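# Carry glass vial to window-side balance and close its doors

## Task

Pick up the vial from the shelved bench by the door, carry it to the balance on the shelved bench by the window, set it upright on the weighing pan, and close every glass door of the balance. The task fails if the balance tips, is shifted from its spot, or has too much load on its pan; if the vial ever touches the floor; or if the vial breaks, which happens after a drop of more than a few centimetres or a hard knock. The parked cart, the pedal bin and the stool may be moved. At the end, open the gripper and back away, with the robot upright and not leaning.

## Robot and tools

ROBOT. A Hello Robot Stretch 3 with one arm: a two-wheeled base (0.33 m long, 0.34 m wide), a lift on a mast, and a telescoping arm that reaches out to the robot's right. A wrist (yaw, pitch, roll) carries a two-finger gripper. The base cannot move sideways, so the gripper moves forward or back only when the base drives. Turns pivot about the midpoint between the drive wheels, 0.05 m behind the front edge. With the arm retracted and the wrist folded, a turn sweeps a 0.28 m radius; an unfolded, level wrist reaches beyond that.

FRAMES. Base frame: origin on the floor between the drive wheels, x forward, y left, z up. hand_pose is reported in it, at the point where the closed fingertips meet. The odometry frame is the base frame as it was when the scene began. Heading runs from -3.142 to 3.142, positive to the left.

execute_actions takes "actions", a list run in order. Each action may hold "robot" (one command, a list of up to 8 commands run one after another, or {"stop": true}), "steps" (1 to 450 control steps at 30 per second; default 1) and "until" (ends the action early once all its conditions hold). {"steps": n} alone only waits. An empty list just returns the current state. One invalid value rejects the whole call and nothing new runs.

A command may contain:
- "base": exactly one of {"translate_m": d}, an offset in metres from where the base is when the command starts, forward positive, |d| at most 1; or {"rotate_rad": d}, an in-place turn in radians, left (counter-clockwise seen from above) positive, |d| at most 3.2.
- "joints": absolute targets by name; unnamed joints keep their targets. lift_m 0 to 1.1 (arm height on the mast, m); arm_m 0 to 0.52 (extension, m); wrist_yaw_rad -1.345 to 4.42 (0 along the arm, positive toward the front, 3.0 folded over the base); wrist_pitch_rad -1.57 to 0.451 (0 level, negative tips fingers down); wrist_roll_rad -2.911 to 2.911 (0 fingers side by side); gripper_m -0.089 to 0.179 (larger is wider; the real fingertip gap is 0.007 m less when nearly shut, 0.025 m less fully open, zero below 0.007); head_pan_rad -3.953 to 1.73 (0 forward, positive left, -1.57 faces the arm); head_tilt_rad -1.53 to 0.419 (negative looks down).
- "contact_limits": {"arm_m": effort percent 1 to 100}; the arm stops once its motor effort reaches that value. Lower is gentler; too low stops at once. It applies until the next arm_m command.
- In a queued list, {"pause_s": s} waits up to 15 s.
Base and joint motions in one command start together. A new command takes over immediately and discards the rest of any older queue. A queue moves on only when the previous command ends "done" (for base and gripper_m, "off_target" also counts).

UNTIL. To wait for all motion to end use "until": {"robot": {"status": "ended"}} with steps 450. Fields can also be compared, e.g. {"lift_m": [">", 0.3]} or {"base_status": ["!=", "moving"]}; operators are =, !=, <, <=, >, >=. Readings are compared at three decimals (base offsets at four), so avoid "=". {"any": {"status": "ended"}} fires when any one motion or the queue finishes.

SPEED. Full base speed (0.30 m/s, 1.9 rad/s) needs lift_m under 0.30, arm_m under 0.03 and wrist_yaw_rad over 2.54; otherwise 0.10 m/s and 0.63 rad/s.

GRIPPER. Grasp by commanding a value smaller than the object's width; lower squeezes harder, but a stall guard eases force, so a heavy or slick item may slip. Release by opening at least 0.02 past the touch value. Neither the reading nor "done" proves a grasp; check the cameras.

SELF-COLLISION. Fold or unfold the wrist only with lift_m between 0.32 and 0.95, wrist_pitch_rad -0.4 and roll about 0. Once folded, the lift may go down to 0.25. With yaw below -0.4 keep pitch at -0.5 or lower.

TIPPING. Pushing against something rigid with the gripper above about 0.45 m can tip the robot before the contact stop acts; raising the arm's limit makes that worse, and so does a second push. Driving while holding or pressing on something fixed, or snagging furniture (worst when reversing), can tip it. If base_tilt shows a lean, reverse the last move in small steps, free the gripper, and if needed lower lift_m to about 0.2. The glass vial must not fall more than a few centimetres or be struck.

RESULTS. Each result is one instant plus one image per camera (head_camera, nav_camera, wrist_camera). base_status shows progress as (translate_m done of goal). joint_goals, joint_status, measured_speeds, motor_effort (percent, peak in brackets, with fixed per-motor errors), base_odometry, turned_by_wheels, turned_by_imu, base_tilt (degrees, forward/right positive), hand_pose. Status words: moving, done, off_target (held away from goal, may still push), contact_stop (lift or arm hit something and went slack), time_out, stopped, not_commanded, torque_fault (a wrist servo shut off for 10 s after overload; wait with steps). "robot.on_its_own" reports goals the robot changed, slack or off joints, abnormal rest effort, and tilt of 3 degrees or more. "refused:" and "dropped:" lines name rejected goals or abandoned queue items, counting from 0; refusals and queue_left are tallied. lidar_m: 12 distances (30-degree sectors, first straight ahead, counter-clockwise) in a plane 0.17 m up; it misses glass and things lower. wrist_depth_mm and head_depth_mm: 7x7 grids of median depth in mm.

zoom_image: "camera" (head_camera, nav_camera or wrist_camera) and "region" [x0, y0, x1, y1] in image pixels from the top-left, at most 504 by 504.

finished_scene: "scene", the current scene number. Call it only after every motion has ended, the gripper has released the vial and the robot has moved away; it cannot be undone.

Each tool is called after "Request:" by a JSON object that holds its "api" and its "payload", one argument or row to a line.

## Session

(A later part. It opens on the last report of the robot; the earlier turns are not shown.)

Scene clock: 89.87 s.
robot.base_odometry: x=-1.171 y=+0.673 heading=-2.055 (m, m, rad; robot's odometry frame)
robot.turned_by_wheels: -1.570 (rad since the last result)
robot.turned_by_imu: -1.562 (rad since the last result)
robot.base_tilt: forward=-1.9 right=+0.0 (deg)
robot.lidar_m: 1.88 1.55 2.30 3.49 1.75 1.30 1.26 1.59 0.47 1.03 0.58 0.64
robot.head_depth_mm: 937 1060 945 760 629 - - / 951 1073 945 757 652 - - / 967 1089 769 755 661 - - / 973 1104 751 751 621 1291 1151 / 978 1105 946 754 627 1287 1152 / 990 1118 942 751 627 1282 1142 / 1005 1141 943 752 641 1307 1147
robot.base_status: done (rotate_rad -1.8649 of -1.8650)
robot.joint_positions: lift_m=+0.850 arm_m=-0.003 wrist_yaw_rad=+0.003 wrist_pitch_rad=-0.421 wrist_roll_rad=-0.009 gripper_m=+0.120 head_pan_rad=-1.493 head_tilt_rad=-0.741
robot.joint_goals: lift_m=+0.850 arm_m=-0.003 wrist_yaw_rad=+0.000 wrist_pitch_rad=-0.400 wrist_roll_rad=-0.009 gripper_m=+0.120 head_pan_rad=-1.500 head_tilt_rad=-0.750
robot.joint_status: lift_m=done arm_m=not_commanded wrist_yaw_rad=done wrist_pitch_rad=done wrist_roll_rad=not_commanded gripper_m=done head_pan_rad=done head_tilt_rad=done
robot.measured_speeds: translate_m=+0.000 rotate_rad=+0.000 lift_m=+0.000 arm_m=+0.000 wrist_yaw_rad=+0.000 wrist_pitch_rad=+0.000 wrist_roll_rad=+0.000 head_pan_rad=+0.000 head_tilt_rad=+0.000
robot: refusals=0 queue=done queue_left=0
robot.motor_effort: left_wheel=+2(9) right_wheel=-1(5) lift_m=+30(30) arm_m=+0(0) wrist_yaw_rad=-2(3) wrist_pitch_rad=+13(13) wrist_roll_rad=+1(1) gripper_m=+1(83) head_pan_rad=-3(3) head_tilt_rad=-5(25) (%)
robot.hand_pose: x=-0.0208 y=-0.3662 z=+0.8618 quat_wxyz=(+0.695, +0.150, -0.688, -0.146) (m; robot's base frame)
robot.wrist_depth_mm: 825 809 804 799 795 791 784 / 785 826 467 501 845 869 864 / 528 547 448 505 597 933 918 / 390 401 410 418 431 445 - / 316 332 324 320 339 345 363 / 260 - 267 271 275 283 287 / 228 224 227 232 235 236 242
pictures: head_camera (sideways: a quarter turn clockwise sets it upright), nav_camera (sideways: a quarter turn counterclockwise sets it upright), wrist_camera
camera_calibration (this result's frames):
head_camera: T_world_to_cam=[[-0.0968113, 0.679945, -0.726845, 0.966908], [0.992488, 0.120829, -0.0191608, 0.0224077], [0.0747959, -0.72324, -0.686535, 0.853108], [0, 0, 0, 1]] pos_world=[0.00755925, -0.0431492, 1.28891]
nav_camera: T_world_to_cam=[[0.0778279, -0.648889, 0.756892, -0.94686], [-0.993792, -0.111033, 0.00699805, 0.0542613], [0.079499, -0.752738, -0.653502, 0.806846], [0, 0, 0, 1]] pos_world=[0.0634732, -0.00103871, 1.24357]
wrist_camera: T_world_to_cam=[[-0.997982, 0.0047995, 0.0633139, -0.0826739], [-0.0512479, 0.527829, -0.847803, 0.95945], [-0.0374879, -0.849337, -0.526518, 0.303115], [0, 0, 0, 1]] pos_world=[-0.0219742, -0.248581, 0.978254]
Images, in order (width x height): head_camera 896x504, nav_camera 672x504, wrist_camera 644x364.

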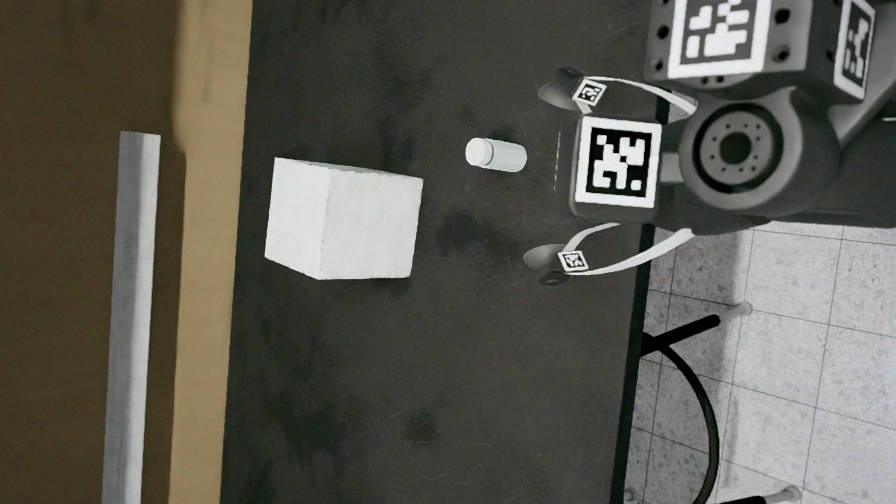

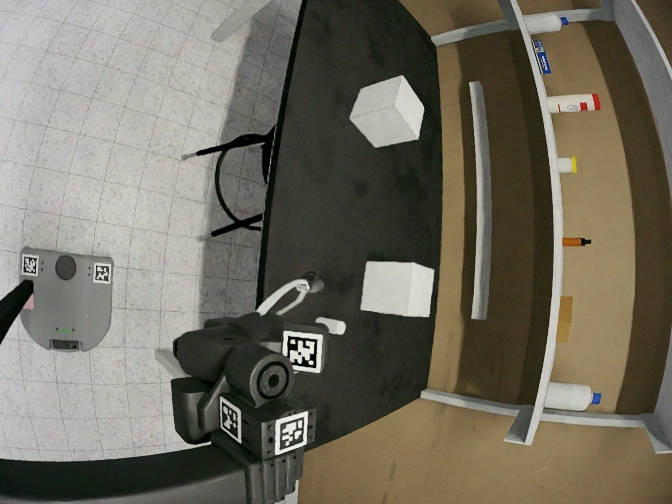

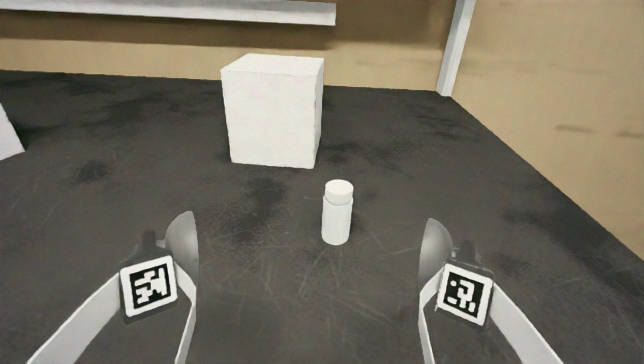

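Request:
{"api": "execute_actions", "payload": {
  "actions": [
    {"robot":{"base":{"translate_m":-0.025},"joints":{"wrist_pitch_rad":-0.25,"lift_m":0.77,"gripper_m":0.10}},"steps":450,"until":{"robot":{"status":"ended"}}}
  ]
}}

Scene clock: 99.07 s.
robot.base_odometry: x=-1.160 y=+0.696 heading=-2.055 (m, m, rad; robot's odometry frame)
robot.turned_by_wheels: +0.000 (rad since the last result)
robot.turned_by_imu: +0.001 (rad since the last result)
robot.base_tilt: forward=-1.9 right=-0.1 (deg)
robot.lidar_m: 1.90 1.58 2.32 2.88 1.71 1.27 1.23 1.58 0.46 1.03 0.59 0.66
robot.head_depth_mm: 942 1065 948 758 631 1268 - / 951 1071 946 756 645 1290 - / 964 1091 884 756 636 - - / 980 1102 735 757 630 1295 1154 / 979 1105 938 751 629 1293 1154 / 989 1122 938 751 627 1287 1143 / 1001 1137 942 752 643 1320 1143
robot.base_status: done (translate_m -0.0250 of -0.0250)
robot.joint_positions: lift_m=+0.770 arm_m=-0.003 wrist_yaw_rad=+0.003 wrist_pitch_rad=-0.274 wrist_roll_rad=-0.009 gripper_m=+0.100 head_pan_rad=-1.493 head_tilt_rad=-0.741
robot.joint_goals: lift_m=+0.770 arm_m=-0.003 wrist_yaw_rad=+0.000 wrist_pitch_rad=-0.250 wrist_roll_rad=-0.009 gripper_m=+0.100 head_pan_rad=-1.500 head_tilt_rad=-0.750
robot.joint_status: lift_m=done arm_m=not_commanded wrist_yaw_rad=done wrist_pitch_rad=done wrist_roll_rad=not_commanded gripper_m=done head_pan_rad=done head_tilt_rad=done
robot.measured_speeds: translate_m=+0.000 rotate_rad=+0.000 lift_m=+0.000 arm_m=+0.000 wrist_yaw_rad=+0.000 wrist_pitch_rad=+0.000 wrist_roll_rad=+0.000 head_pan_rad=+0.000 head_tilt_rad=+0.000
robot: refusals=0 queue=done queue_left=0
robot.motor_effort: left_wheel=+1(3) right_wheel=-1(5) lift_m=+22(29) arm_m=+0(0) wrist_yaw_rad=-2(2) wrist_pitch_rad=+14(16) wrist_roll_rad=+1(1) gripper_m=+0(75) head_pan_rad=-2(3) head_tilt_rad=-6(5) (%)
robot.hand_pose: x=-0.0208 y=-0.3824 z=+0.8164 quat_wxyz=(+0.704, +0.098, -0.697, -0.095) (m; robot's base frame)
robot.wrist_depth_mm: 769 811 786 795 789 784 791 / 858 854 387 828 865 853 847 / 562 586 409 576 696 896 903 / 359 376 382 373 410 420 956 / 264 273 288 276 308 301 307 / 211 220 218 224 219 234 235 / 180 176 180 181 184 187 192
pictures: head_camera (sideways: a quarter turn clockwise sets it upright), nav_camera (sideways: a quarter turn counterclockwise sets it upright), wrist_camera
camera_calibration (this result's frames):
head_camera: T_world_to_cam=[[-0.0968112, 0.679945, -0.726845, 0.966908], [0.992488, 0.120829, -0.0191608, 0.0224077], [0.0747957, -0.72324, -0.686535, 0.853109], [0, 0, 0, 1]] pos_world=[0.00755924, -0.0431492, 1.28891]
nav_camera: T_world_to_cam=[[0.0778278, -0.648889, 0.756892, -0.94686], [-0.993792, -0.111033, 0.00699804, 0.0542613], [0.0794988, -0.752738, -0.653502, 0.806846], [0, 0, 0, 1]] pos_world=[0.0634732, -0.00103872, 1.24357]
wrist_camera: T_world_to_cam=[[-0.998006, 0.0144203, 0.0614514, -0.0745682], [-0.0506643, 0.397658, -0.916134, 0.935499], [-0.0376475, -0.91742, -0.396135, 0.13297], [0, 0, 0, 1]] pos_world=[-0.0220171, -0.248944, 0.914299]
Images, in order (width x height): head_camera 896x504, nav_camera 672x504, wrist_camera 644x364.

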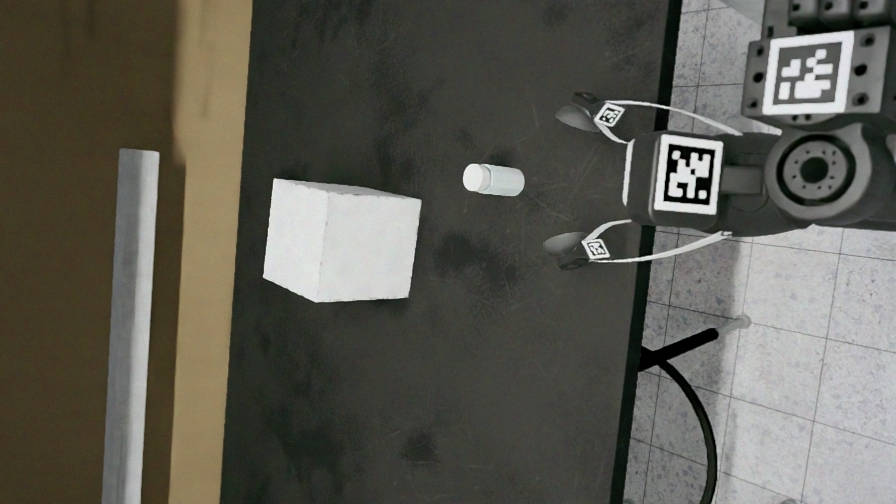

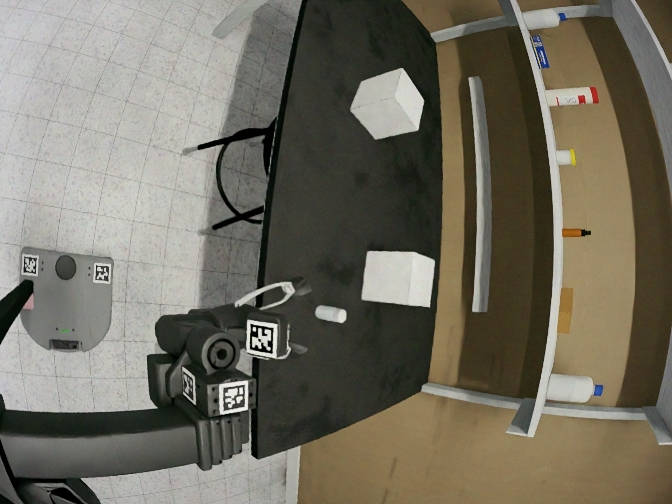

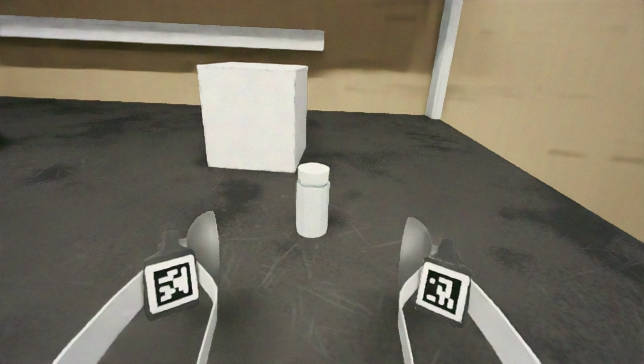

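Request:
{"api": "execute_actions", "payload": {
  "actions": [
    {"robot":[{"joints":{"lift_m":0.747,"arm_m":0.04}},{"joints":{"arm_m":0.105}}],"steps":450,"until":{"robot":{"status":"ended"}}}
  ]
}}

Scene clock: 104.13 s.
robot.base_odometry: x=-1.160 y=+0.696 heading=-2.055 (m, m, rad; robot's odometry frame)
robot.turned_by_wheels: +0.000 (rad since the last result)
robot.turned_by_imu: +0.001 (rad since the last result)
robot.base_tilt: forward=-1.8 right=+0.0 (deg)
robot.lidar_m: 1.91 1.58 2.31 2.89 1.72 1.27 1.23 1.58 0.46 1.03 0.59 0.66
robot.head_depth_mm: 940 1063 946 757 653 - 1098 / 950 1079 944 756 661 - 1144 / 965 1096 883 756 - - 1148 / 976 1099 736 760 630 1289 1150 / 982 1104 943 753 627 1286 1154 / 989 1119 939 755 628 1280 1151 / 1004 1135 940 752 642 1307 1150
robot.base_status: done (translate_m -0.0250 of -0.0250)
robot.joint_positions: lift_m=+0.747 arm_m=+0.105 wrist_yaw_rad=+0.002 wrist_pitch_rad=-0.273 wrist_roll_rad=-0.009 gripper_m=+0.100 head_pan_rad=-1.493 head_tilt_rad=-0.741
robot.joint_goals: lift_m=+0.747 arm_m=+0.105 wrist_yaw_rad=+0.000 wrist_pitch_rad=-0.250 wrist_roll_rad=-0.009 gripper_m=+0.100 head_pan_rad=-1.500 head_tilt_rad=-0.750
robot.joint_status: lift_m=done arm_m=done wrist_yaw_rad=done wrist_pitch_rad=done wrist_roll_rad=not_commanded gripper_m=done head_pan_rad=done head_tilt_rad=done
robot.measured_speeds: translate_m=+0.000 rotate_rad=+0.000 lift_m=+0.000 arm_m=+0.000 wrist_yaw_rad=+0.000 wrist_pitch_rad=+0.000 wrist_roll_rad=+0.000 head_pan_rad=+0.000 head_tilt_rad=+0.000
robot: refusals=0 queue=done queue_left=0
robot.motor_effort: left_wheel=+1(2) right_wheel=-1(1) lift_m=+22(23) arm_m=+2(2) wrist_yaw_rad=-1(1) wrist_pitch_rad=+14(14) wrist_roll_rad=+1(1) gripper_m=+0(0) head_pan_rad=-3(3) head_tilt_rad=-5(5) (%)
robot.hand_pose: x=-0.0209 y=-0.4900 z=+0.7935 quat_wxyz=(+0.704, +0.098, -0.697, -0.095) (m; robot's base frame)
robot.wrist_depth_mm: 657 626 643 683 710 697 696 / 740 749 274 727 747 754 744 / 485 443 292 493 583 776 791 / 308 313 306 335 347 360 828 / 226 230 241 164 260 254 262 / 179 188 186 174 187 196 200 / 153 150 153 155 156 160 163
pictures: head_camera (sideways: a quarter turn clockwise sets it upright), nav_camera (sideways: a quarter turn counterclockwise sets it upright), wrist_camera
camera_calibration (this result's frames):
head_camera: T_world_to_cam=[[-0.0968112, 0.679945, -0.726845, 0.966908], [0.992488, 0.120829, -0.0191608, 0.0224077], [0.0747958, -0.72324, -0.686535, 0.853108], [0, 0, 0, 1]] pos_world=[0.00755924, -0.0431492, 1.28891]
nav_camera: T_world_to_cam=[[0.0778278, -0.648889, 0.756892, -0.94686], [-0.993792, -0.111033, 0.00699805, 0.0542613], [0.0794989, -0.752738, -0.653502, 0.806846], [0, 0, 0, 1]] pos_world=[0.0634732, -0.00103871, 1.24357]
wrist_camera: T_world_to_cam=[[-0.998001, 0.0148016, 0.061444, -0.0715026], [-0.0505224, 0.397273, -0.916309, 0.95724], [-0.0379729, -0.917581, -0.395731, 0.0248241], [0, 0, 0, 1]] pos_world=[-0.022055, -0.35645, 0.891345]
Images, in order (width x height): head_camera 896x504, nav_camera 672x504, wrist_camera 644x364.

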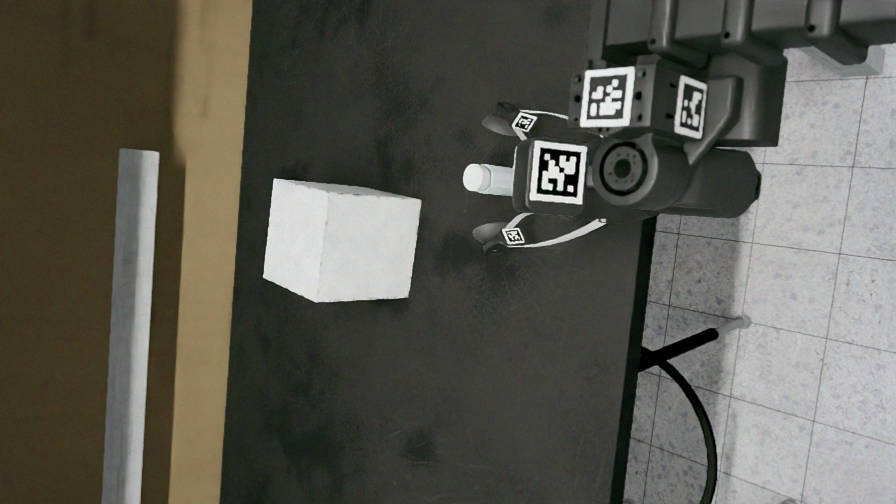

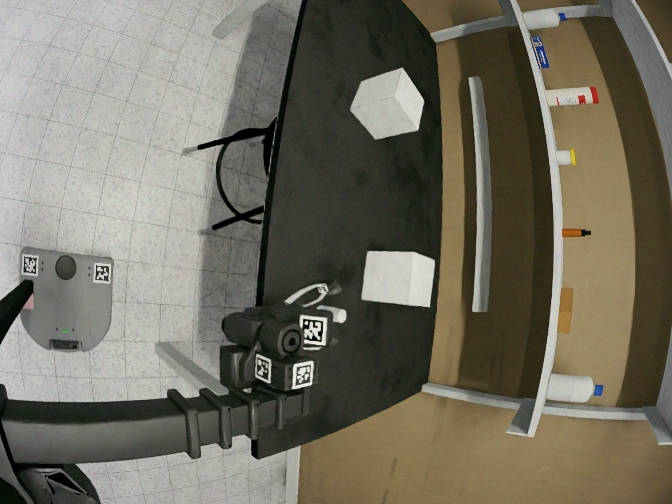

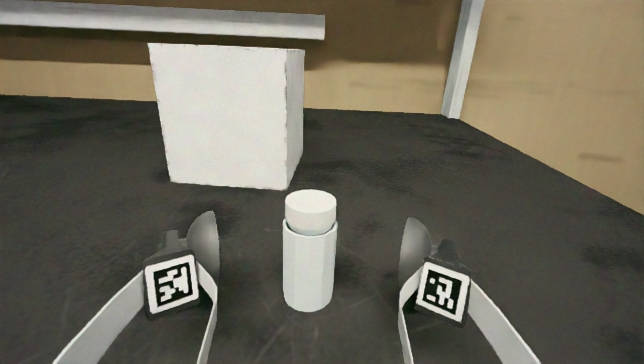

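Request:
{"api": "execute_actions", "payload": {
  "actions": [
    {"robot":[{"joints":{"arm_m":0.116,"lift_m":0.744}},{"joints":{"gripper_m":0.045}}],"steps":450,"until":{"robot":{"status":"ended"}}}
  ]
}}

Scene clock: 108.67 s.
robot.base_odometry: x=-1.160 y=+0.696 heading=-2.055 (m, m, rad; robot's odometry frame)
robot.turned_by_wheels: +0.000 (rad since the last result)
robot.turned_by_imu: +0.001 (rad since the last result)
robot.base_tilt: forward=-1.9 right=+0.0 (deg)
robot.lidar_m: 1.90 1.58 2.31 2.88 1.72 1.27 1.23 1.58 0.46 1.03 0.59 0.66
robot.head_depth_mm: 942 1060 946 758 662 - 1096 / 954 1075 945 756 660 - 1150 / 965 1092 882 756 - - 1157 / 976 1105 735 754 628 1296 1152 / 977 1104 942 753 627 1300 1149 / 991 1117 936 752 625 1294 1148 / 1005 1135 940 750 642 1309 1151
robot.base_status: done (translate_m -0.0250 of -0.0250)
robot.joint_positions: lift_m=+0.744 arm_m=+0.116 wrist_yaw_rad=+0.002 wrist_pitch_rad=-0.273 wrist_roll_rad=-0.009 gripper_m=+0.045 head_pan_rad=-1.493 head_tilt_rad=-0.741
robot.joint_goals: lift_m=+0.744 arm_m=+0.116 wrist_yaw_rad=+0.000 wrist_pitch_rad=-0.250 wrist_roll_rad=-0.009 gripper_m=+0.045 head_pan_rad=-1.500 head_tilt_rad=-0.750
robot.joint_status: lift_m=done arm_m=done wrist_yaw_rad=done wrist_pitch_rad=done wrist_roll_rad=not_commanded gripper_m=done head_pan_rad=done head_tilt_rad=done
robot.measured_speeds: translate_m=+0.000 rotate_rad=+0.000 lift_m=+0.000 arm_m=+0.000 wrist_yaw_rad=+0.000 wrist_pitch_rad=+0.000 wrist_roll_rad=+0.000 head_pan_rad=+0.000 head_tilt_rad=+0.000
robot: refusals=0 queue=done queue_left=0
robot.motor_effort: left_wheel=+2(2) right_wheel=-1(2) lift_m=+22(22) arm_m=+2(5) wrist_yaw_rad=-1(1) wrist_pitch_rad=+14(14) wrist_roll_rad=+1(1) gripper_m=+1(81) head_pan_rad=-3(2) head_tilt_rad=-5(6) (%)
robot.hand_pose: x=-0.0209 y=-0.5010 z=+0.7905 quat_wxyz=(+0.704, +0.098, -0.697, -0.095) (m; robot's base frame)
robot.wrist_depth_mm: 694 635 635 688 703 678 693 / 733 725 263 725 728 731 718 / 461 424 280 480 572 779 782 / 301 305 296 325 341 353 818 / 222 226 242 142 250 249 253 / 175 178 - 154 193 192 195 / 145 146 149 150 153 157 158
pictures: head_camera (sideways: a quarter turn clockwise sets it upright), nav_camera (sideways: a quarter turn counterclockwise sets it upright), wrist_camera
camera_calibration (this result's frames):
head_camera: T_world_to_cam=[[-0.0968112, 0.679945, -0.726845, 0.966908], [0.992488, 0.120829, -0.0191608, 0.0224077], [0.0747957, -0.72324, -0.686535, 0.853108], [0, 0, 0, 1]] pos_world=[0.00755924, -0.0431492, 1.28891]
nav_camera: T_world_to_cam=[[0.0778278, -0.648889, 0.756892, -0.94686], [-0.993792, -0.111033, 0.00699805, 0.0542613], [0.0794988, -0.752738, -0.653502, 0.806846], [0, 0, 0, 1]] pos_world=[0.0634732, -0.00103872, 1.24357]
wrist_camera: T_world_to_cam=[[-0.998001, 0.014805, 0.061443, -0.0711537], [-0.0505223, 0.397219, -0.916332, 0.958868], [-0.0379726, -0.917604, -0.395677, 0.0134899], [0, 0, 0, 1]] pos_world=[-0.0220549, -0.367449, 0.888351]
Images, in order (width x height): head_camera 896x504, nav_camera 672x504, wrist_camera 644x364.

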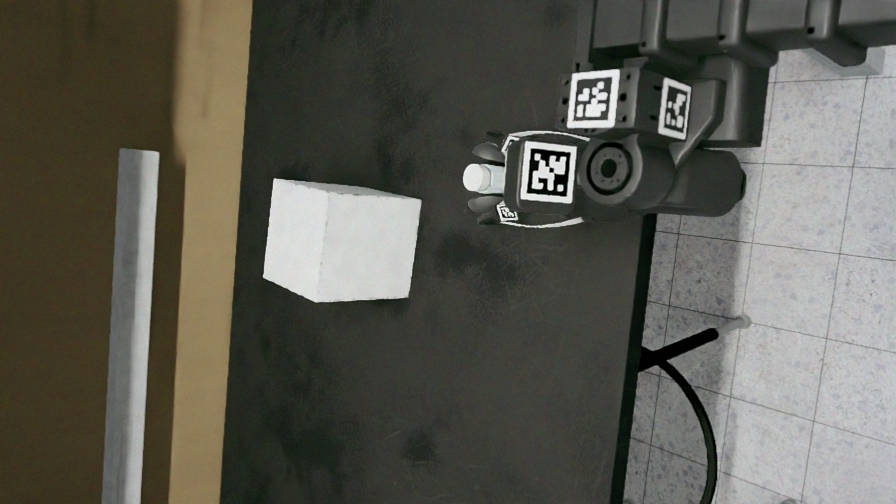

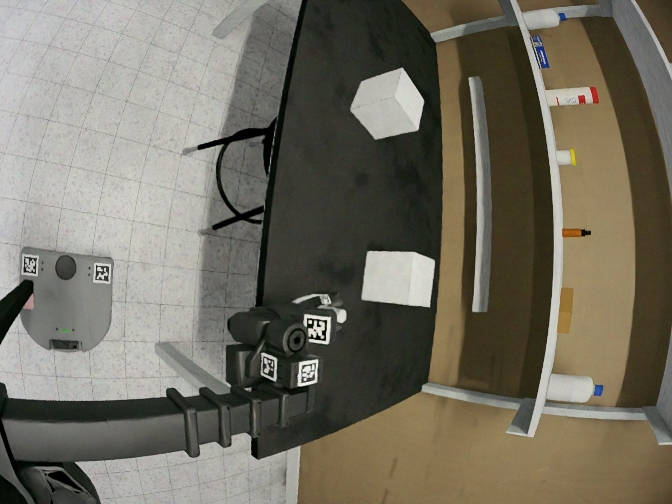

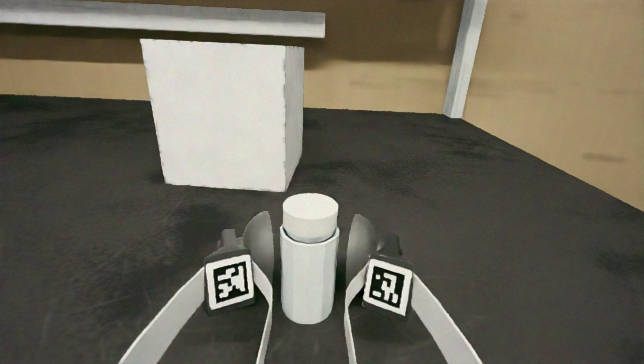

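Request:
{"api": "execute_actions", "payload": {
  "actions": [
    {"robot":[{"joints":{"gripper_m":0.0}},{"pause_s":0.3},{"joints":{"lift_m":0.78}}],"steps":450,"until":{"robot":{"status":"ended"}}}
  ]
}}

Scene clock: 112.43 s.
robot.base_odometry: x=-1.160 y=+0.696 heading=-2.055 (m, m, rad; robot's odometry frame)
robot.turned_by_wheels: +0.000 (rad since the last result)
robot.turned_by_imu: +0.001 (rad since the last result)
robot.base_tilt: forward=-1.9 right=+0.0 (deg)
robot.lidar_m: 1.91 1.58 2.32 2.88 1.72 1.27 1.23 1.58 0.46 1.03 0.59 0.66
robot.head_depth_mm: 937 1057 949 758 - - 1078 / 948 1075 944 756 - - 1153 / 964 1098 882 776 - 1270 1161 / 974 1101 736 753 628 1286 1150 / 979 1102 940 754 627 1293 1152 / 994 1117 939 753 627 1289 1154 / 1004 1137 937 752 642 1309 1154
robot.base_status: done (translate_m -0.0250 of -0.0250)
robot.joint_positions: lift_m=+0.780 arm_m=+0.116 wrist_yaw_rad=+0.002 wrist_pitch_rad=-0.273 wrist_roll_rad=-0.009 gripper_m=+0.001 head_pan_rad=-1.493 head_tilt_rad=-0.741
robot.joint_goals: lift_m=+0.780 arm_m=+0.116 wrist_yaw_rad=+0.000 wrist_pitch_rad=-0.250 wrist_roll_rad=-0.009 gripper_m=+0.000 head_pan_rad=-1.500 head_tilt_rad=-0.750
robot.joint_status: lift_m=done arm_m=done wrist_yaw_rad=done wrist_pitch_rad=done wrist_roll_rad=not_commanded gripper_m=done head_pan_rad=done head_tilt_rad=done
robot.measured_speeds: translate_m=+0.000 rotate_rad=+0.000 lift_m=+0.000 arm_m=+0.000 wrist_yaw_rad=+0.000 wrist_pitch_rad=+0.000 wrist_roll_rad=+0.000 head_pan_rad=+0.000 head_tilt_rad=+0.000
robot: refusals=0 queue=done queue_left=0
robot.motor_effort: left_wheel=+1(1) right_wheel=-1(1) lift_m=+30(31) arm_m=+2(2) wrist_yaw_rad=-1(1) wrist_pitch_rad=+14(14) wrist_roll_rad=+1(1) gripper_m=-11(86) head_pan_rad=-2(3) head_tilt_rad=-6(5) (%)
robot.hand_pose: x=-0.0209 y=-0.5010 z=+0.8262 quat_wxyz=(+0.704, +0.098, -0.697, -0.095) (m; robot's base frame)
robot.wrist_depth_mm: 690 650 675 674 698 683 690 / 743 733 348 747 736 716 721 / 595 562 281 611 714 786 778 / 383 368 301 394 430 452 835 / 283 287 309 139 310 317 326 / 225 227 236 149 245 244 250 / 185 187 189 188 196 199 202
pictures: head_camera (sideways: a quarter turn clockwise sets it upright), nav_camera (sideways: a quarter turn counterclockwise sets it upright), wrist_camera
camera_calibration (this result's frames):
head_camera: T_world_to_cam=[[-0.0968112, 0.679945, -0.726845, 0.966908], [0.992488, 0.120829, -0.0191608, 0.0224077], [0.0747958, -0.72324, -0.686535, 0.853108], [0, 0, 0, 1]] pos_world=[0.00755924, -0.0431492, 1.28891]
nav_camera: T_world_to_cam=[[0.0778278, -0.648889, 0.756892, -0.94686], [-0.993792, -0.111033, 0.00699805, 0.0542613], [0.0794989, -0.752738, -0.653502, 0.806846], [0, 0, 0, 1]] pos_world=[0.0634732, -0.00103871, 1.24357]
wrist_camera: T_world_to_cam=[[-0.998001, 0.0148039, 0.0614428, -0.0733459], [-0.0505227, 0.397219, -0.916332, 0.99156], [-0.0379715, -0.917604, -0.395677, 0.0276046], [0, 0, 0, 1]] pos_world=[-0.0220548, -0.367451, 0.924028]
Images, in order (width x height): head_camera 896x504, nav_camera 672x504, wrist_camera 644x364.

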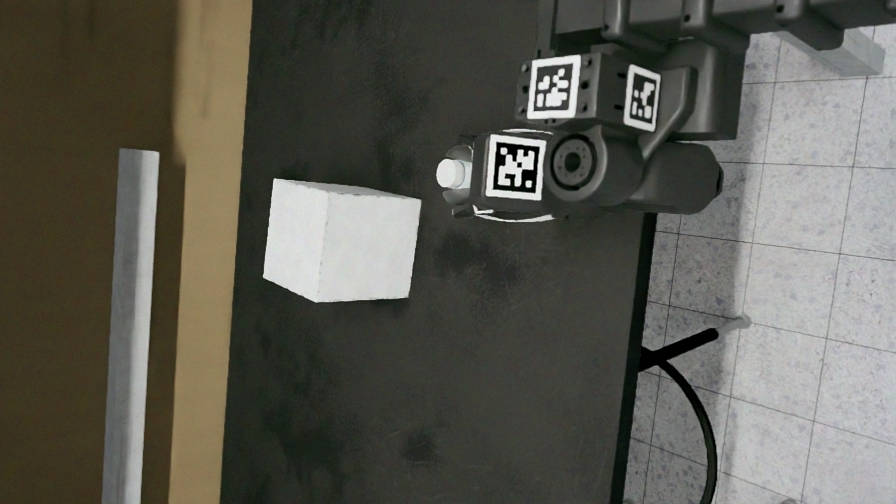

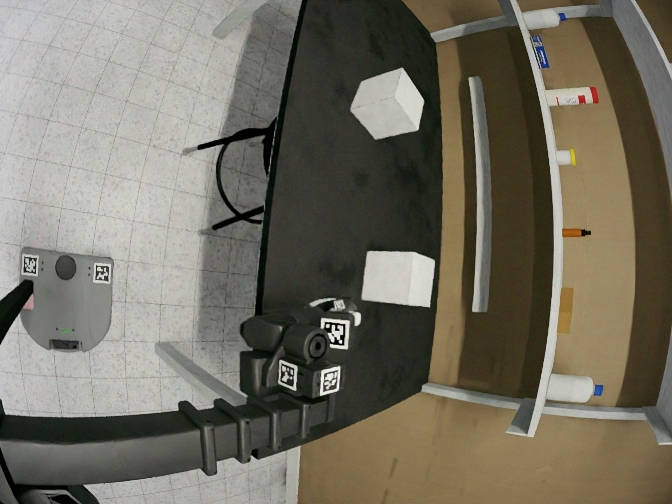

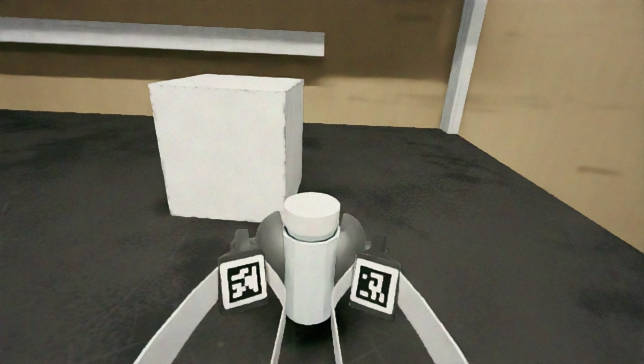

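Request:
{"api": "execute_actions", "payload": {
  "actions": [
    {"robot":[{"joints":{"gripper_m":-0.02,"lift_m":0.86,"arm_m":0.0}},{"joints":{"wrist_pitch_rad":-0.4,"wrist_yaw_rad":2.85}},{"joints":{"lift_m":0.29,"head_pan_rad":-0.4,"head_tilt_rad":-0.5},"base":{"rotate_rad":1.848}}],"steps":450,"until":{"robot":{"status":"ended"}}},
    {"robot":{"base":{"translate_m":1.0}},"steps":450,"until":{"robot":{"translate_m":[">",0.8]}}},
    {"robot":{"base":{"translate_m":1.0}},"steps":450,"until":{"robot":{"translate_m":[">",0.8]}}},
    {"robot":{"base":{"translate_m":0.7}},"steps":450,"until":{"robot":{"status":"ended"}}}
  ]
}}

Scene clock: 136.37 s.
robot.base_odometry: x=+1.102 y=+0.220 heading=-0.207 (m, m, rad; robot's odometry frame)
robot.turned_by_wheels: +1.848 (rad since the last result)
robot.turned_by_imu: +1.865 (rad since the last result)
robot.base_tilt: forward=-1.9 right=+0.0 (deg)
robot.lidar_m: 1.42 1.33 1.17 0.89 0.80 1.19 2.61 2.43 2.17 1.78 1.48 0.69
robot.head_depth_mm: 1213 886 853 722 1771 1551 1285 / 1199 902 906 767 848 958 1255 / 1139 1290 1317 1558 1707 1530 1259 / 1183 1291 1418 1580 1740 1533 1276 / 1168 1276 1409 1569 1739 1533 1278 / 1164 1270 1396 1540 1735 1533 1273 / 1151 1256 1379 1544 1714 1529 1270
robot.base_status: done (translate_m +0.7000 of +0.7000)
robot.joint_positions: lift_m=+0.290 arm_m=+0.000 wrist_yaw_rad=+2.847 wrist_pitch_rad=-0.417 wrist_roll_rad=-0.009 gripper_m=-0.019 head_pan_rad=-0.407 head_tilt_rad=-0.506
robot.joint_goals: lift_m=+0.290 arm_m=+0.000 wrist_yaw_rad=+2.850 wrist_pitch_rad=-0.400 wrist_roll_rad=-0.009 gripper_m=-0.020 head_pan_rad=-0.400 head_tilt_rad=-0.500
robot.joint_status: lift_m=done arm_m=done wrist_yaw_rad=done wrist_pitch_rad=done wrist_roll_rad=not_commanded gripper_m=done head_pan_rad=done head_tilt_rad=done
robot.measured_speeds: translate_m=+0.000 rotate_rad=+0.000 lift_m=+0.000 arm_m=+0.000 wrist_yaw_rad=+0.000 wrist_pitch_rad=+0.000 wrist_roll_rad=+0.000 head_pan_rad=+0.000 head_tilt_rad=+0.000
robot: refusals=0 queue=done queue_left=0
robot.motor_effort: left_wheel=-1(5) right_wheel=+1(7) lift_m=+23(30) arm_m=-2(0) wrist_yaw_rad=+2(2) wrist_pitch_rad=+10(13) wrist_roll_rad=+1(1) gripper_m=-19(86) head_pan_rad=+3(31) head_tilt_rad=+2(21) (%)
robot.hand_pose: x=+0.0439 y=+0.0697 z=+0.3031 quat_wxyz=(+0.246, +0.702, +0.045, +0.666) (m; robot's base frame)
robot.wrist_depth_mm: - 851 - - - - - / - 932 - - - - - / - 912 - - - - - / 723 796 804 824 850 860 887 / 597 637 648 139 665 669 675 / 499 - - 148 551 545 558 / 443 - - 451 455 462 466
pictures: head_camera (sideways: a quarter turn clockwise sets it upright), nav_camera (sideways: a quarter turn counterclockwise sets it upright), wrist_camera
camera_calibration (this result's frames):
head_camera: T_world_to_cam=[[-0.474413, 0.156695, -0.866244, 1.15094], [0.360481, 0.932323, -0.0287746, 0.0387864], [0.80311, -0.325915, -0.498791, 0.604426], [0, 0, 0, 1]] pos_world=[0.0466167, -0.0195165, 1.29959]
nav_camera: T_world_to_cam=[[0.432492, -0.156619, 0.887931, -1.11987], [-0.366913, -0.93014, 0.0146514, 0.0404703], [0.823606, -0.33213, -0.459743, 0.550224], [0, 0, 0, 1]] pos_world=[0.0460172, 0.0449958, 1.24674]
wrist_camera: T_world_to_cam=[[0.952688, -0.297287, 0.0632885, -0.0493469], [-0.104587, -0.516135, -0.850098, 0.334789], [0.285389, 0.803259, -0.522808, 0.251125], [0, 0, 0, 1]] pos_world=[0.0103584, -0.0435929, 0.419016]
Images, in order (width x height): head_camera 896x504, nav_camera 672x504, wrist_camera 644x364.

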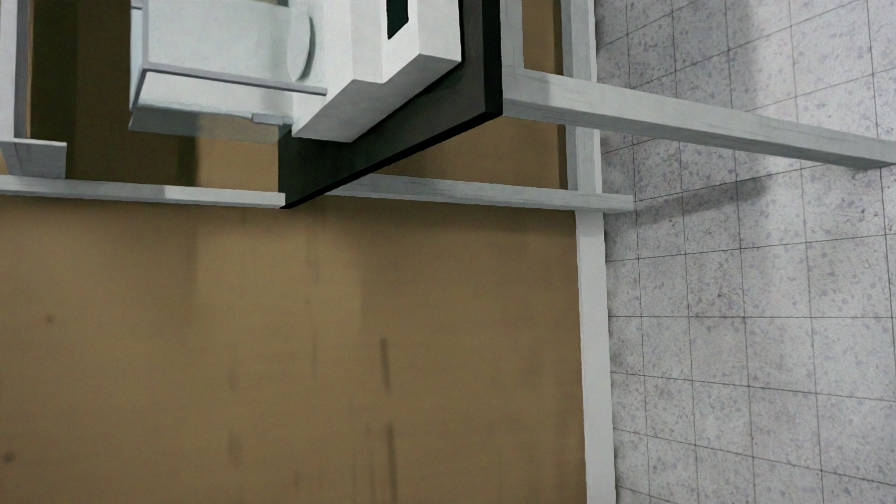

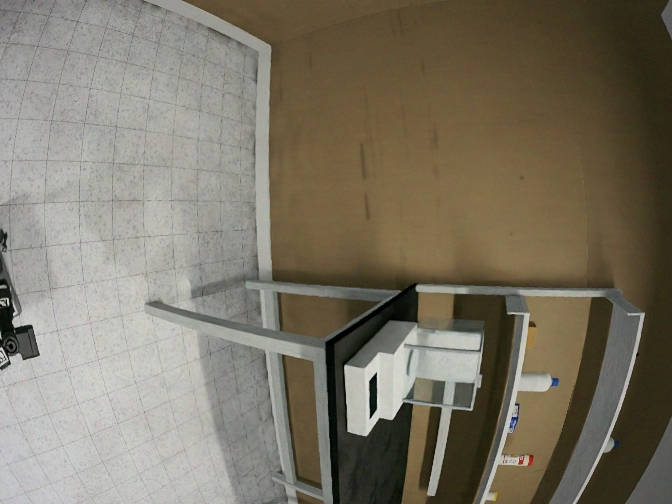

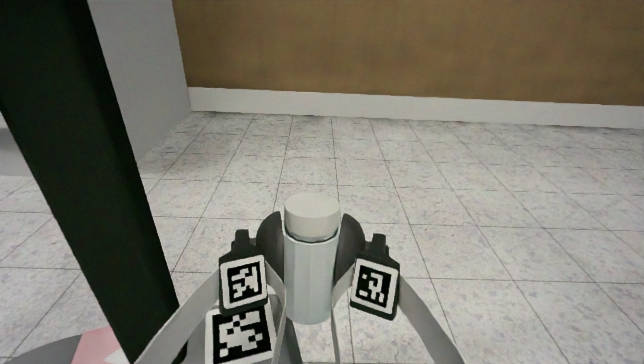

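Request:
{"api": "execute_actions", "payload": {
  "actions": [
    {"robot":[{"base":{"translate_m":0.935},"joints":{"head_pan_rad":-1.57,"head_tilt_rad":-0.5}},{"base":{"rotate_rad":-0.30},"joints":{"lift_m":0.93}},{"joints":{"wrist_yaw_rad":1.3}},{"joints":{"lift_m":1.04,"wrist_pitch_rad":-0.25,"wrist_yaw_rad":0.9}}],"steps":450,"until":{"robot":{"status":"ended"}}},
    {"steps":200,"until":{"robot":{"status":"ended"}}}
  ]
}}

Scene clock: 154.40 s.
robot.base_odometry: x=+2.017 y=+0.028 heading=-0.507 (m, m, rad; robot's odometry frame)
robot.turned_by_wheels: -0.300 (rad since the last result)
robot.turned_by_imu: -0.303 (rad since the last result)
robot.base_tilt: forward=-1.9 right=+0.0 (deg)
robot.lidar_m: 0.52 0.54 0.73 0.90 0.93 1.26 1.39 3.44 0.54 1.64 0.64 0.54
robot.head_depth_mm: 2367 2609 2808 - - - - / 2403 2572 1138 - - - - / 2415 1742 992 - - - 1227 / 2412 1731 1125 579 587 - 1225 / 2417 1708 983 577 - - 1222 / 1705 1793 1112 - - - 1277 / 1436 1402 1109 - - 1362 1215
robot.base_status: done (rotate_rad -0.2999 of -0.3000)
robot.joint_positions: lift_m=+1.040 arm_m=+0.000 wrist_yaw_rad=+0.903 wrist_pitch_rad=-0.275 wrist_roll_rad=-0.009 gripper_m=-0.019 head_pan_rad=-1.563 head_tilt_rad=-0.506
robot.joint_goals: lift_m=+1.040 arm_m=+0.000 wrist_yaw_rad=+0.900 wrist_pitch_rad=-0.250 wrist_roll_rad=-0.009 gripper_m=-0.020 head_pan_rad=-1.570 head_tilt_rad=-0.500
robot.joint_status: lift_m=done arm_m=done wrist_yaw_rad=done wrist_pitch_rad=done wrist_roll_rad=not_commanded gripper_m=done head_pan_rad=done head_tilt_rad=done
robot.measured_speeds: translate_m=+0.000 rotate_rad=+0.000 lift_m=+0.000 arm_m=+0.000 wrist_yaw_rad=+0.000 wrist_pitch_rad=+0.000 wrist_roll_rad=+0.000 head_pan_rad=+0.000 head_tilt_rad=+0.000
robot: refusals=0 queue=done queue_left=0
robot.motor_effort: left_wheel=+2(7) right_wheel=-1(5) lift_m=+29(31) arm_m=-2(2) wrist_yaw_rad=-2(2) wrist_pitch_rad=+15(18) wrist_roll_rad=+1(1) gripper_m=-19(20) head_pan_rad=-2(30) head_tilt_rad=+3(4) (%)
robot.hand_pose: x=+0.1671 y=-0.2939 z=+1.0858 quat_wxyz=(+0.676, +0.392, -0.584, +0.220) (m; robot's base frame)
robot.wrist_depth_mm: 328 377 441 544 681 983 - / 343 391 464 571 720 - - / 356 417 498 619 824 - - / 372 435 522 645 714 759 755 / 393 457 538 139 506 525 472 / 409 483 556 149 410 402 272 / 432 499 659 784 - 327 264
pictures: head_camera (sideways: a quarter turn clockwise sets it upright), nav_camera (sideways: a quarter turn counterclockwise sets it upright), wrist_camera
camera_calibration (this result's frames):
head_camera: T_world_to_cam=[[-0.047718, 0.49733, -0.866248, 1.14834], [0.998541, 0.0456884, -0.0287749, 0.0348946], [0.0252669, -0.866358, -0.498785, 0.609162], [0, 0, 0, 1]] pos_world=[0.00456114, -0.0449459, 1.29959]
nav_camera: T_world_to_cam=[[0.030899, -0.458931, 0.887935, -1.11743], [-0.999135, -0.0389221, 0.0146516, 0.0443265], [0.0278363, -0.887619, -0.459736, 0.555069], [0, 0, 0, 1]] pos_world=[0.0633645, -0.0184065, 1.24674]
wrist_camera: T_world_to_cam=[[-0.631311, -0.773089, 0.0614756, -0.197598], [-0.343825, 0.207953, -0.915718, 1.14943], [0.695148, -0.59924, -0.39709, 0.300082], [0, 0, 0, 1]] pos_world=[0.0618553, -0.211967, 1.18386]
Images, in order (width x height): head_camera 896x504, nav_camera 672x504, wrist_camera 644x364.

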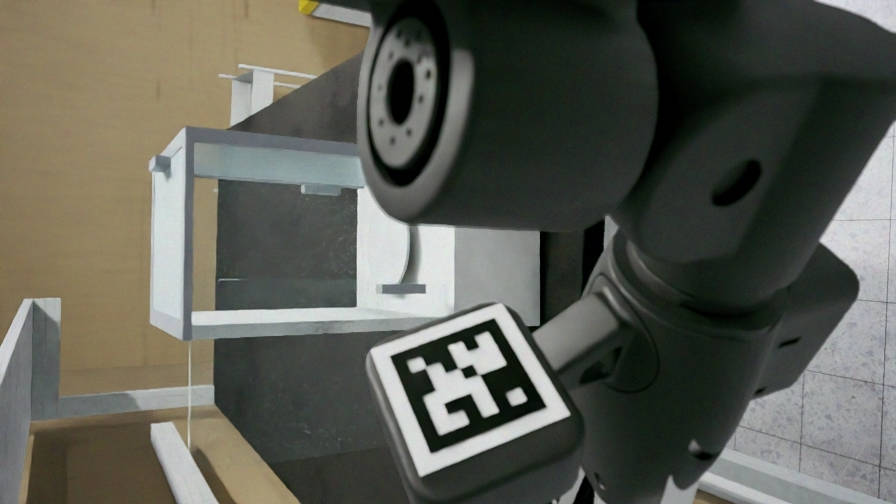

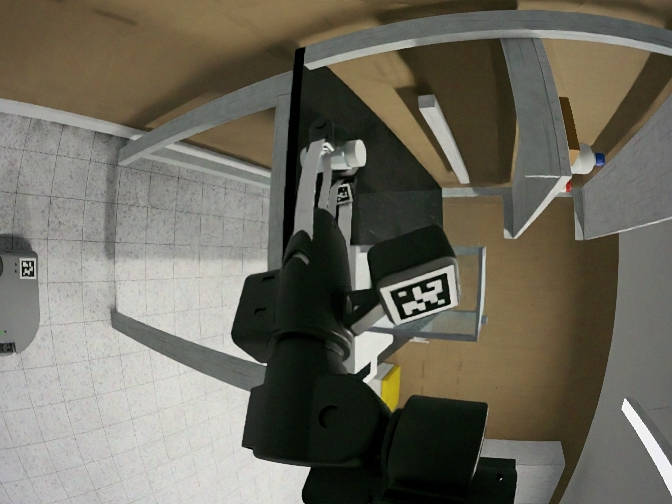

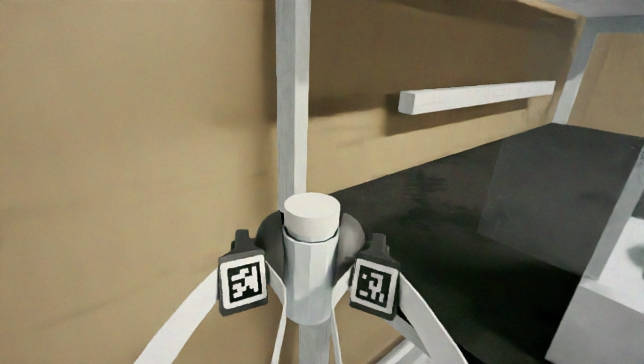

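Request:
{"api": "execute_actions", "payload": {
  "actions": [
    {"robot":[{"joints":{"wrist_yaw_rad":0.0}},{"joints":{"arm_m":0.05},"base":{"translate_m":0.015}}],"steps":450,"until":{"robot":{"status":"ended"}}}
  ]
}}

Scene clock: 160.73 s.
robot.base_odometry: x=+2.030 y=+0.021 heading=-0.507 (m, m, rad; robot's odometry frame)
robot.turned_by_wheels: +0.000 (rad since the last result)
robot.turned_by_imu: +0.001 (rad since the last result)
robot.base_tilt: forward=-1.9 right=+0.0 (deg)
robot.lidar_m: 0.50 0.52 0.71 0.90 0.93 1.26 1.41 3.44 0.54 1.58 0.64 0.53
robot.head_depth_mm: 2381 2575 - - - 719 826 / 2399 2538 1439 - - 1460 1253 / 2409 1730 - - - - 1285 / 2426 1716 1202 567 588 1508 1288 / 2423 2524 978 688 596 1538 1280 / 1683 1803 1112 748 608 1545 1279 / 1393 1350 1103 744 606 1355 1219
robot.base_status: done (translate_m +0.0150 of +0.0150)
robot.joint_positions: lift_m=+1.040 arm_m=+0.050 wrist_yaw_rad=+0.003 wrist_pitch_rad=-0.275 wrist_roll_rad=-0.009 gripper_m=-0.019 head_pan_rad=-1.563 head_tilt_rad=-0.506
robot.joint_goals: lift_m=+1.040 arm_m=+0.050 wrist_yaw_rad=+0.000 wrist_pitch_rad=-0.250 wrist_roll_rad=-0.009 gripper_m=-0.020 head_pan_rad=-1.570 head_tilt_rad=-0.500
robot.joint_status: lift_m=done arm_m=done wrist_yaw_rad=done wrist_pitch_rad=done wrist_roll_rad=not_commanded gripper_m=done head_pan_rad=done head_tilt_rad=done
robot.measured_speeds: translate_m=+0.000 rotate_rad=+0.000 lift_m=+0.000 arm_m=+0.000 wrist_yaw_rad=+0.000 wrist_pitch_rad=+0.000 wrist_roll_rad=+0.000 head_pan_rad=+0.000 head_tilt_rad=+0.000
robot: refusals=0 queue=done queue_left=0
robot.motor_effort: left_wheel=+1(5) right_wheel=-1(2) lift_m=+29(29) arm_m=+2(1) wrist_yaw_rad=-2(1) wrist_pitch_rad=+15(15) wrist_roll_rad=+1(1) gripper_m=-19(19) head_pan_rad=-3(2) head_tilt_rad=+2(2) (%)
robot.hand_pose: x=-0.0209 y=-0.4348 z=+1.0858 quat_wxyz=(+0.704, +0.098, -0.697, -0.096) (m; robot's base frame)
robot.wrist_depth_mm: 631 940 292 - - - - / 581 883 364 - - - - / 625 893 373 - - - - / 588 651 374 442 676 - - / 472 478 331 140 328 - - / 374 375 335 149 291 317 - / 311 308 301 305 312 320 -
pictures: head_camera (sideways: a quarter turn clockwise sets it upright), nav_camera (sideways: a quarter turn counterclockwise sets it upright), wrist_camera
camera_calibration (this result's frames):
head_camera: T_world_to_cam=[[-0.0477175, 0.49733, -0.866248, 1.14834], [0.998541, 0.0456875, -0.0287749, 0.0348946], [0.0252661, -0.866358, -0.498784, 0.609162], [0, 0, 0, 1]] pos_world=[0.0045611, -0.0449459, 1.29959]
nav_camera: T_world_to_cam=[[0.0308985, -0.458931, 0.887935, -1.11743], [-0.999135, -0.0389212, 0.0146516, 0.0443265], [0.0278354, -0.887619, -0.459736, 0.555069], [0, 0, 0, 1]] pos_world=[0.0633645, -0.0184065, 1.24674]
wrist_camera: T_world_to_cam=[[-0.998003, 0.0145084, 0.0614749, -0.0903934], [-0.0506114, 0.39862, -0.915719, 1.20314], [-0.0377908, -0.917001, -0.39709, 0.19283], [0, 0, 0, 1]] pos_world=[-0.0220332, -0.301458, 1.18386]
Images, in order (width x height): head_camera 896x504, nav_camera 672x504, wrist_camera 644x364.

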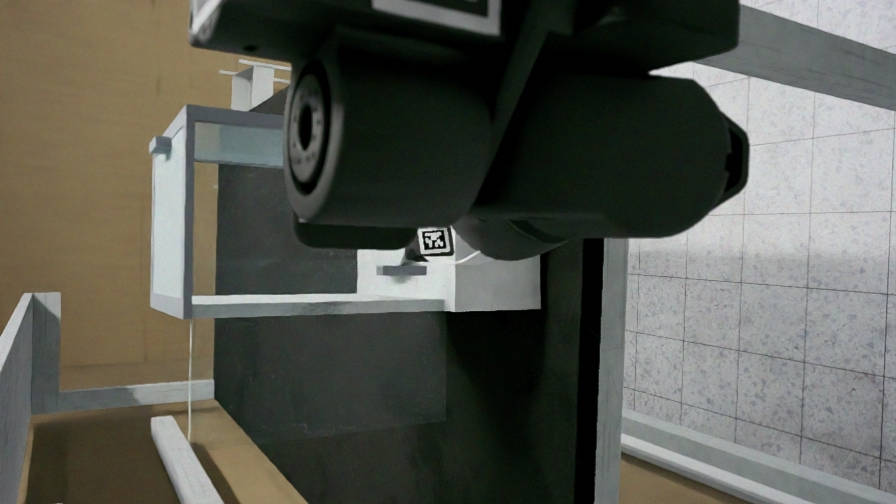

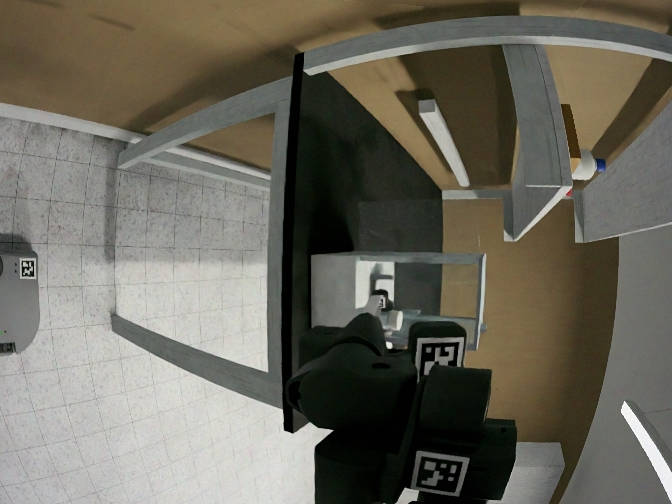

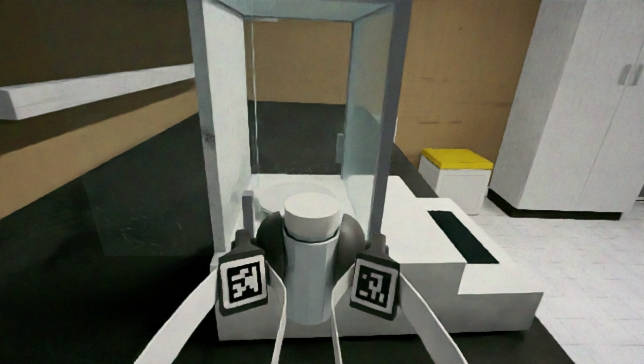

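Request:
{"api": "zoom_image", "payload": {
  "camera": "wrist_camera",
  "region": [170, 60, 450, 340]
}}

Region (170, 60, 450, 340) of wrist_camera's 644x364 image, scaled by 1.800.

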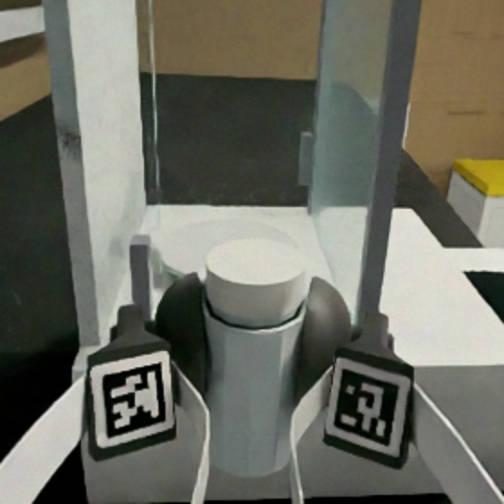

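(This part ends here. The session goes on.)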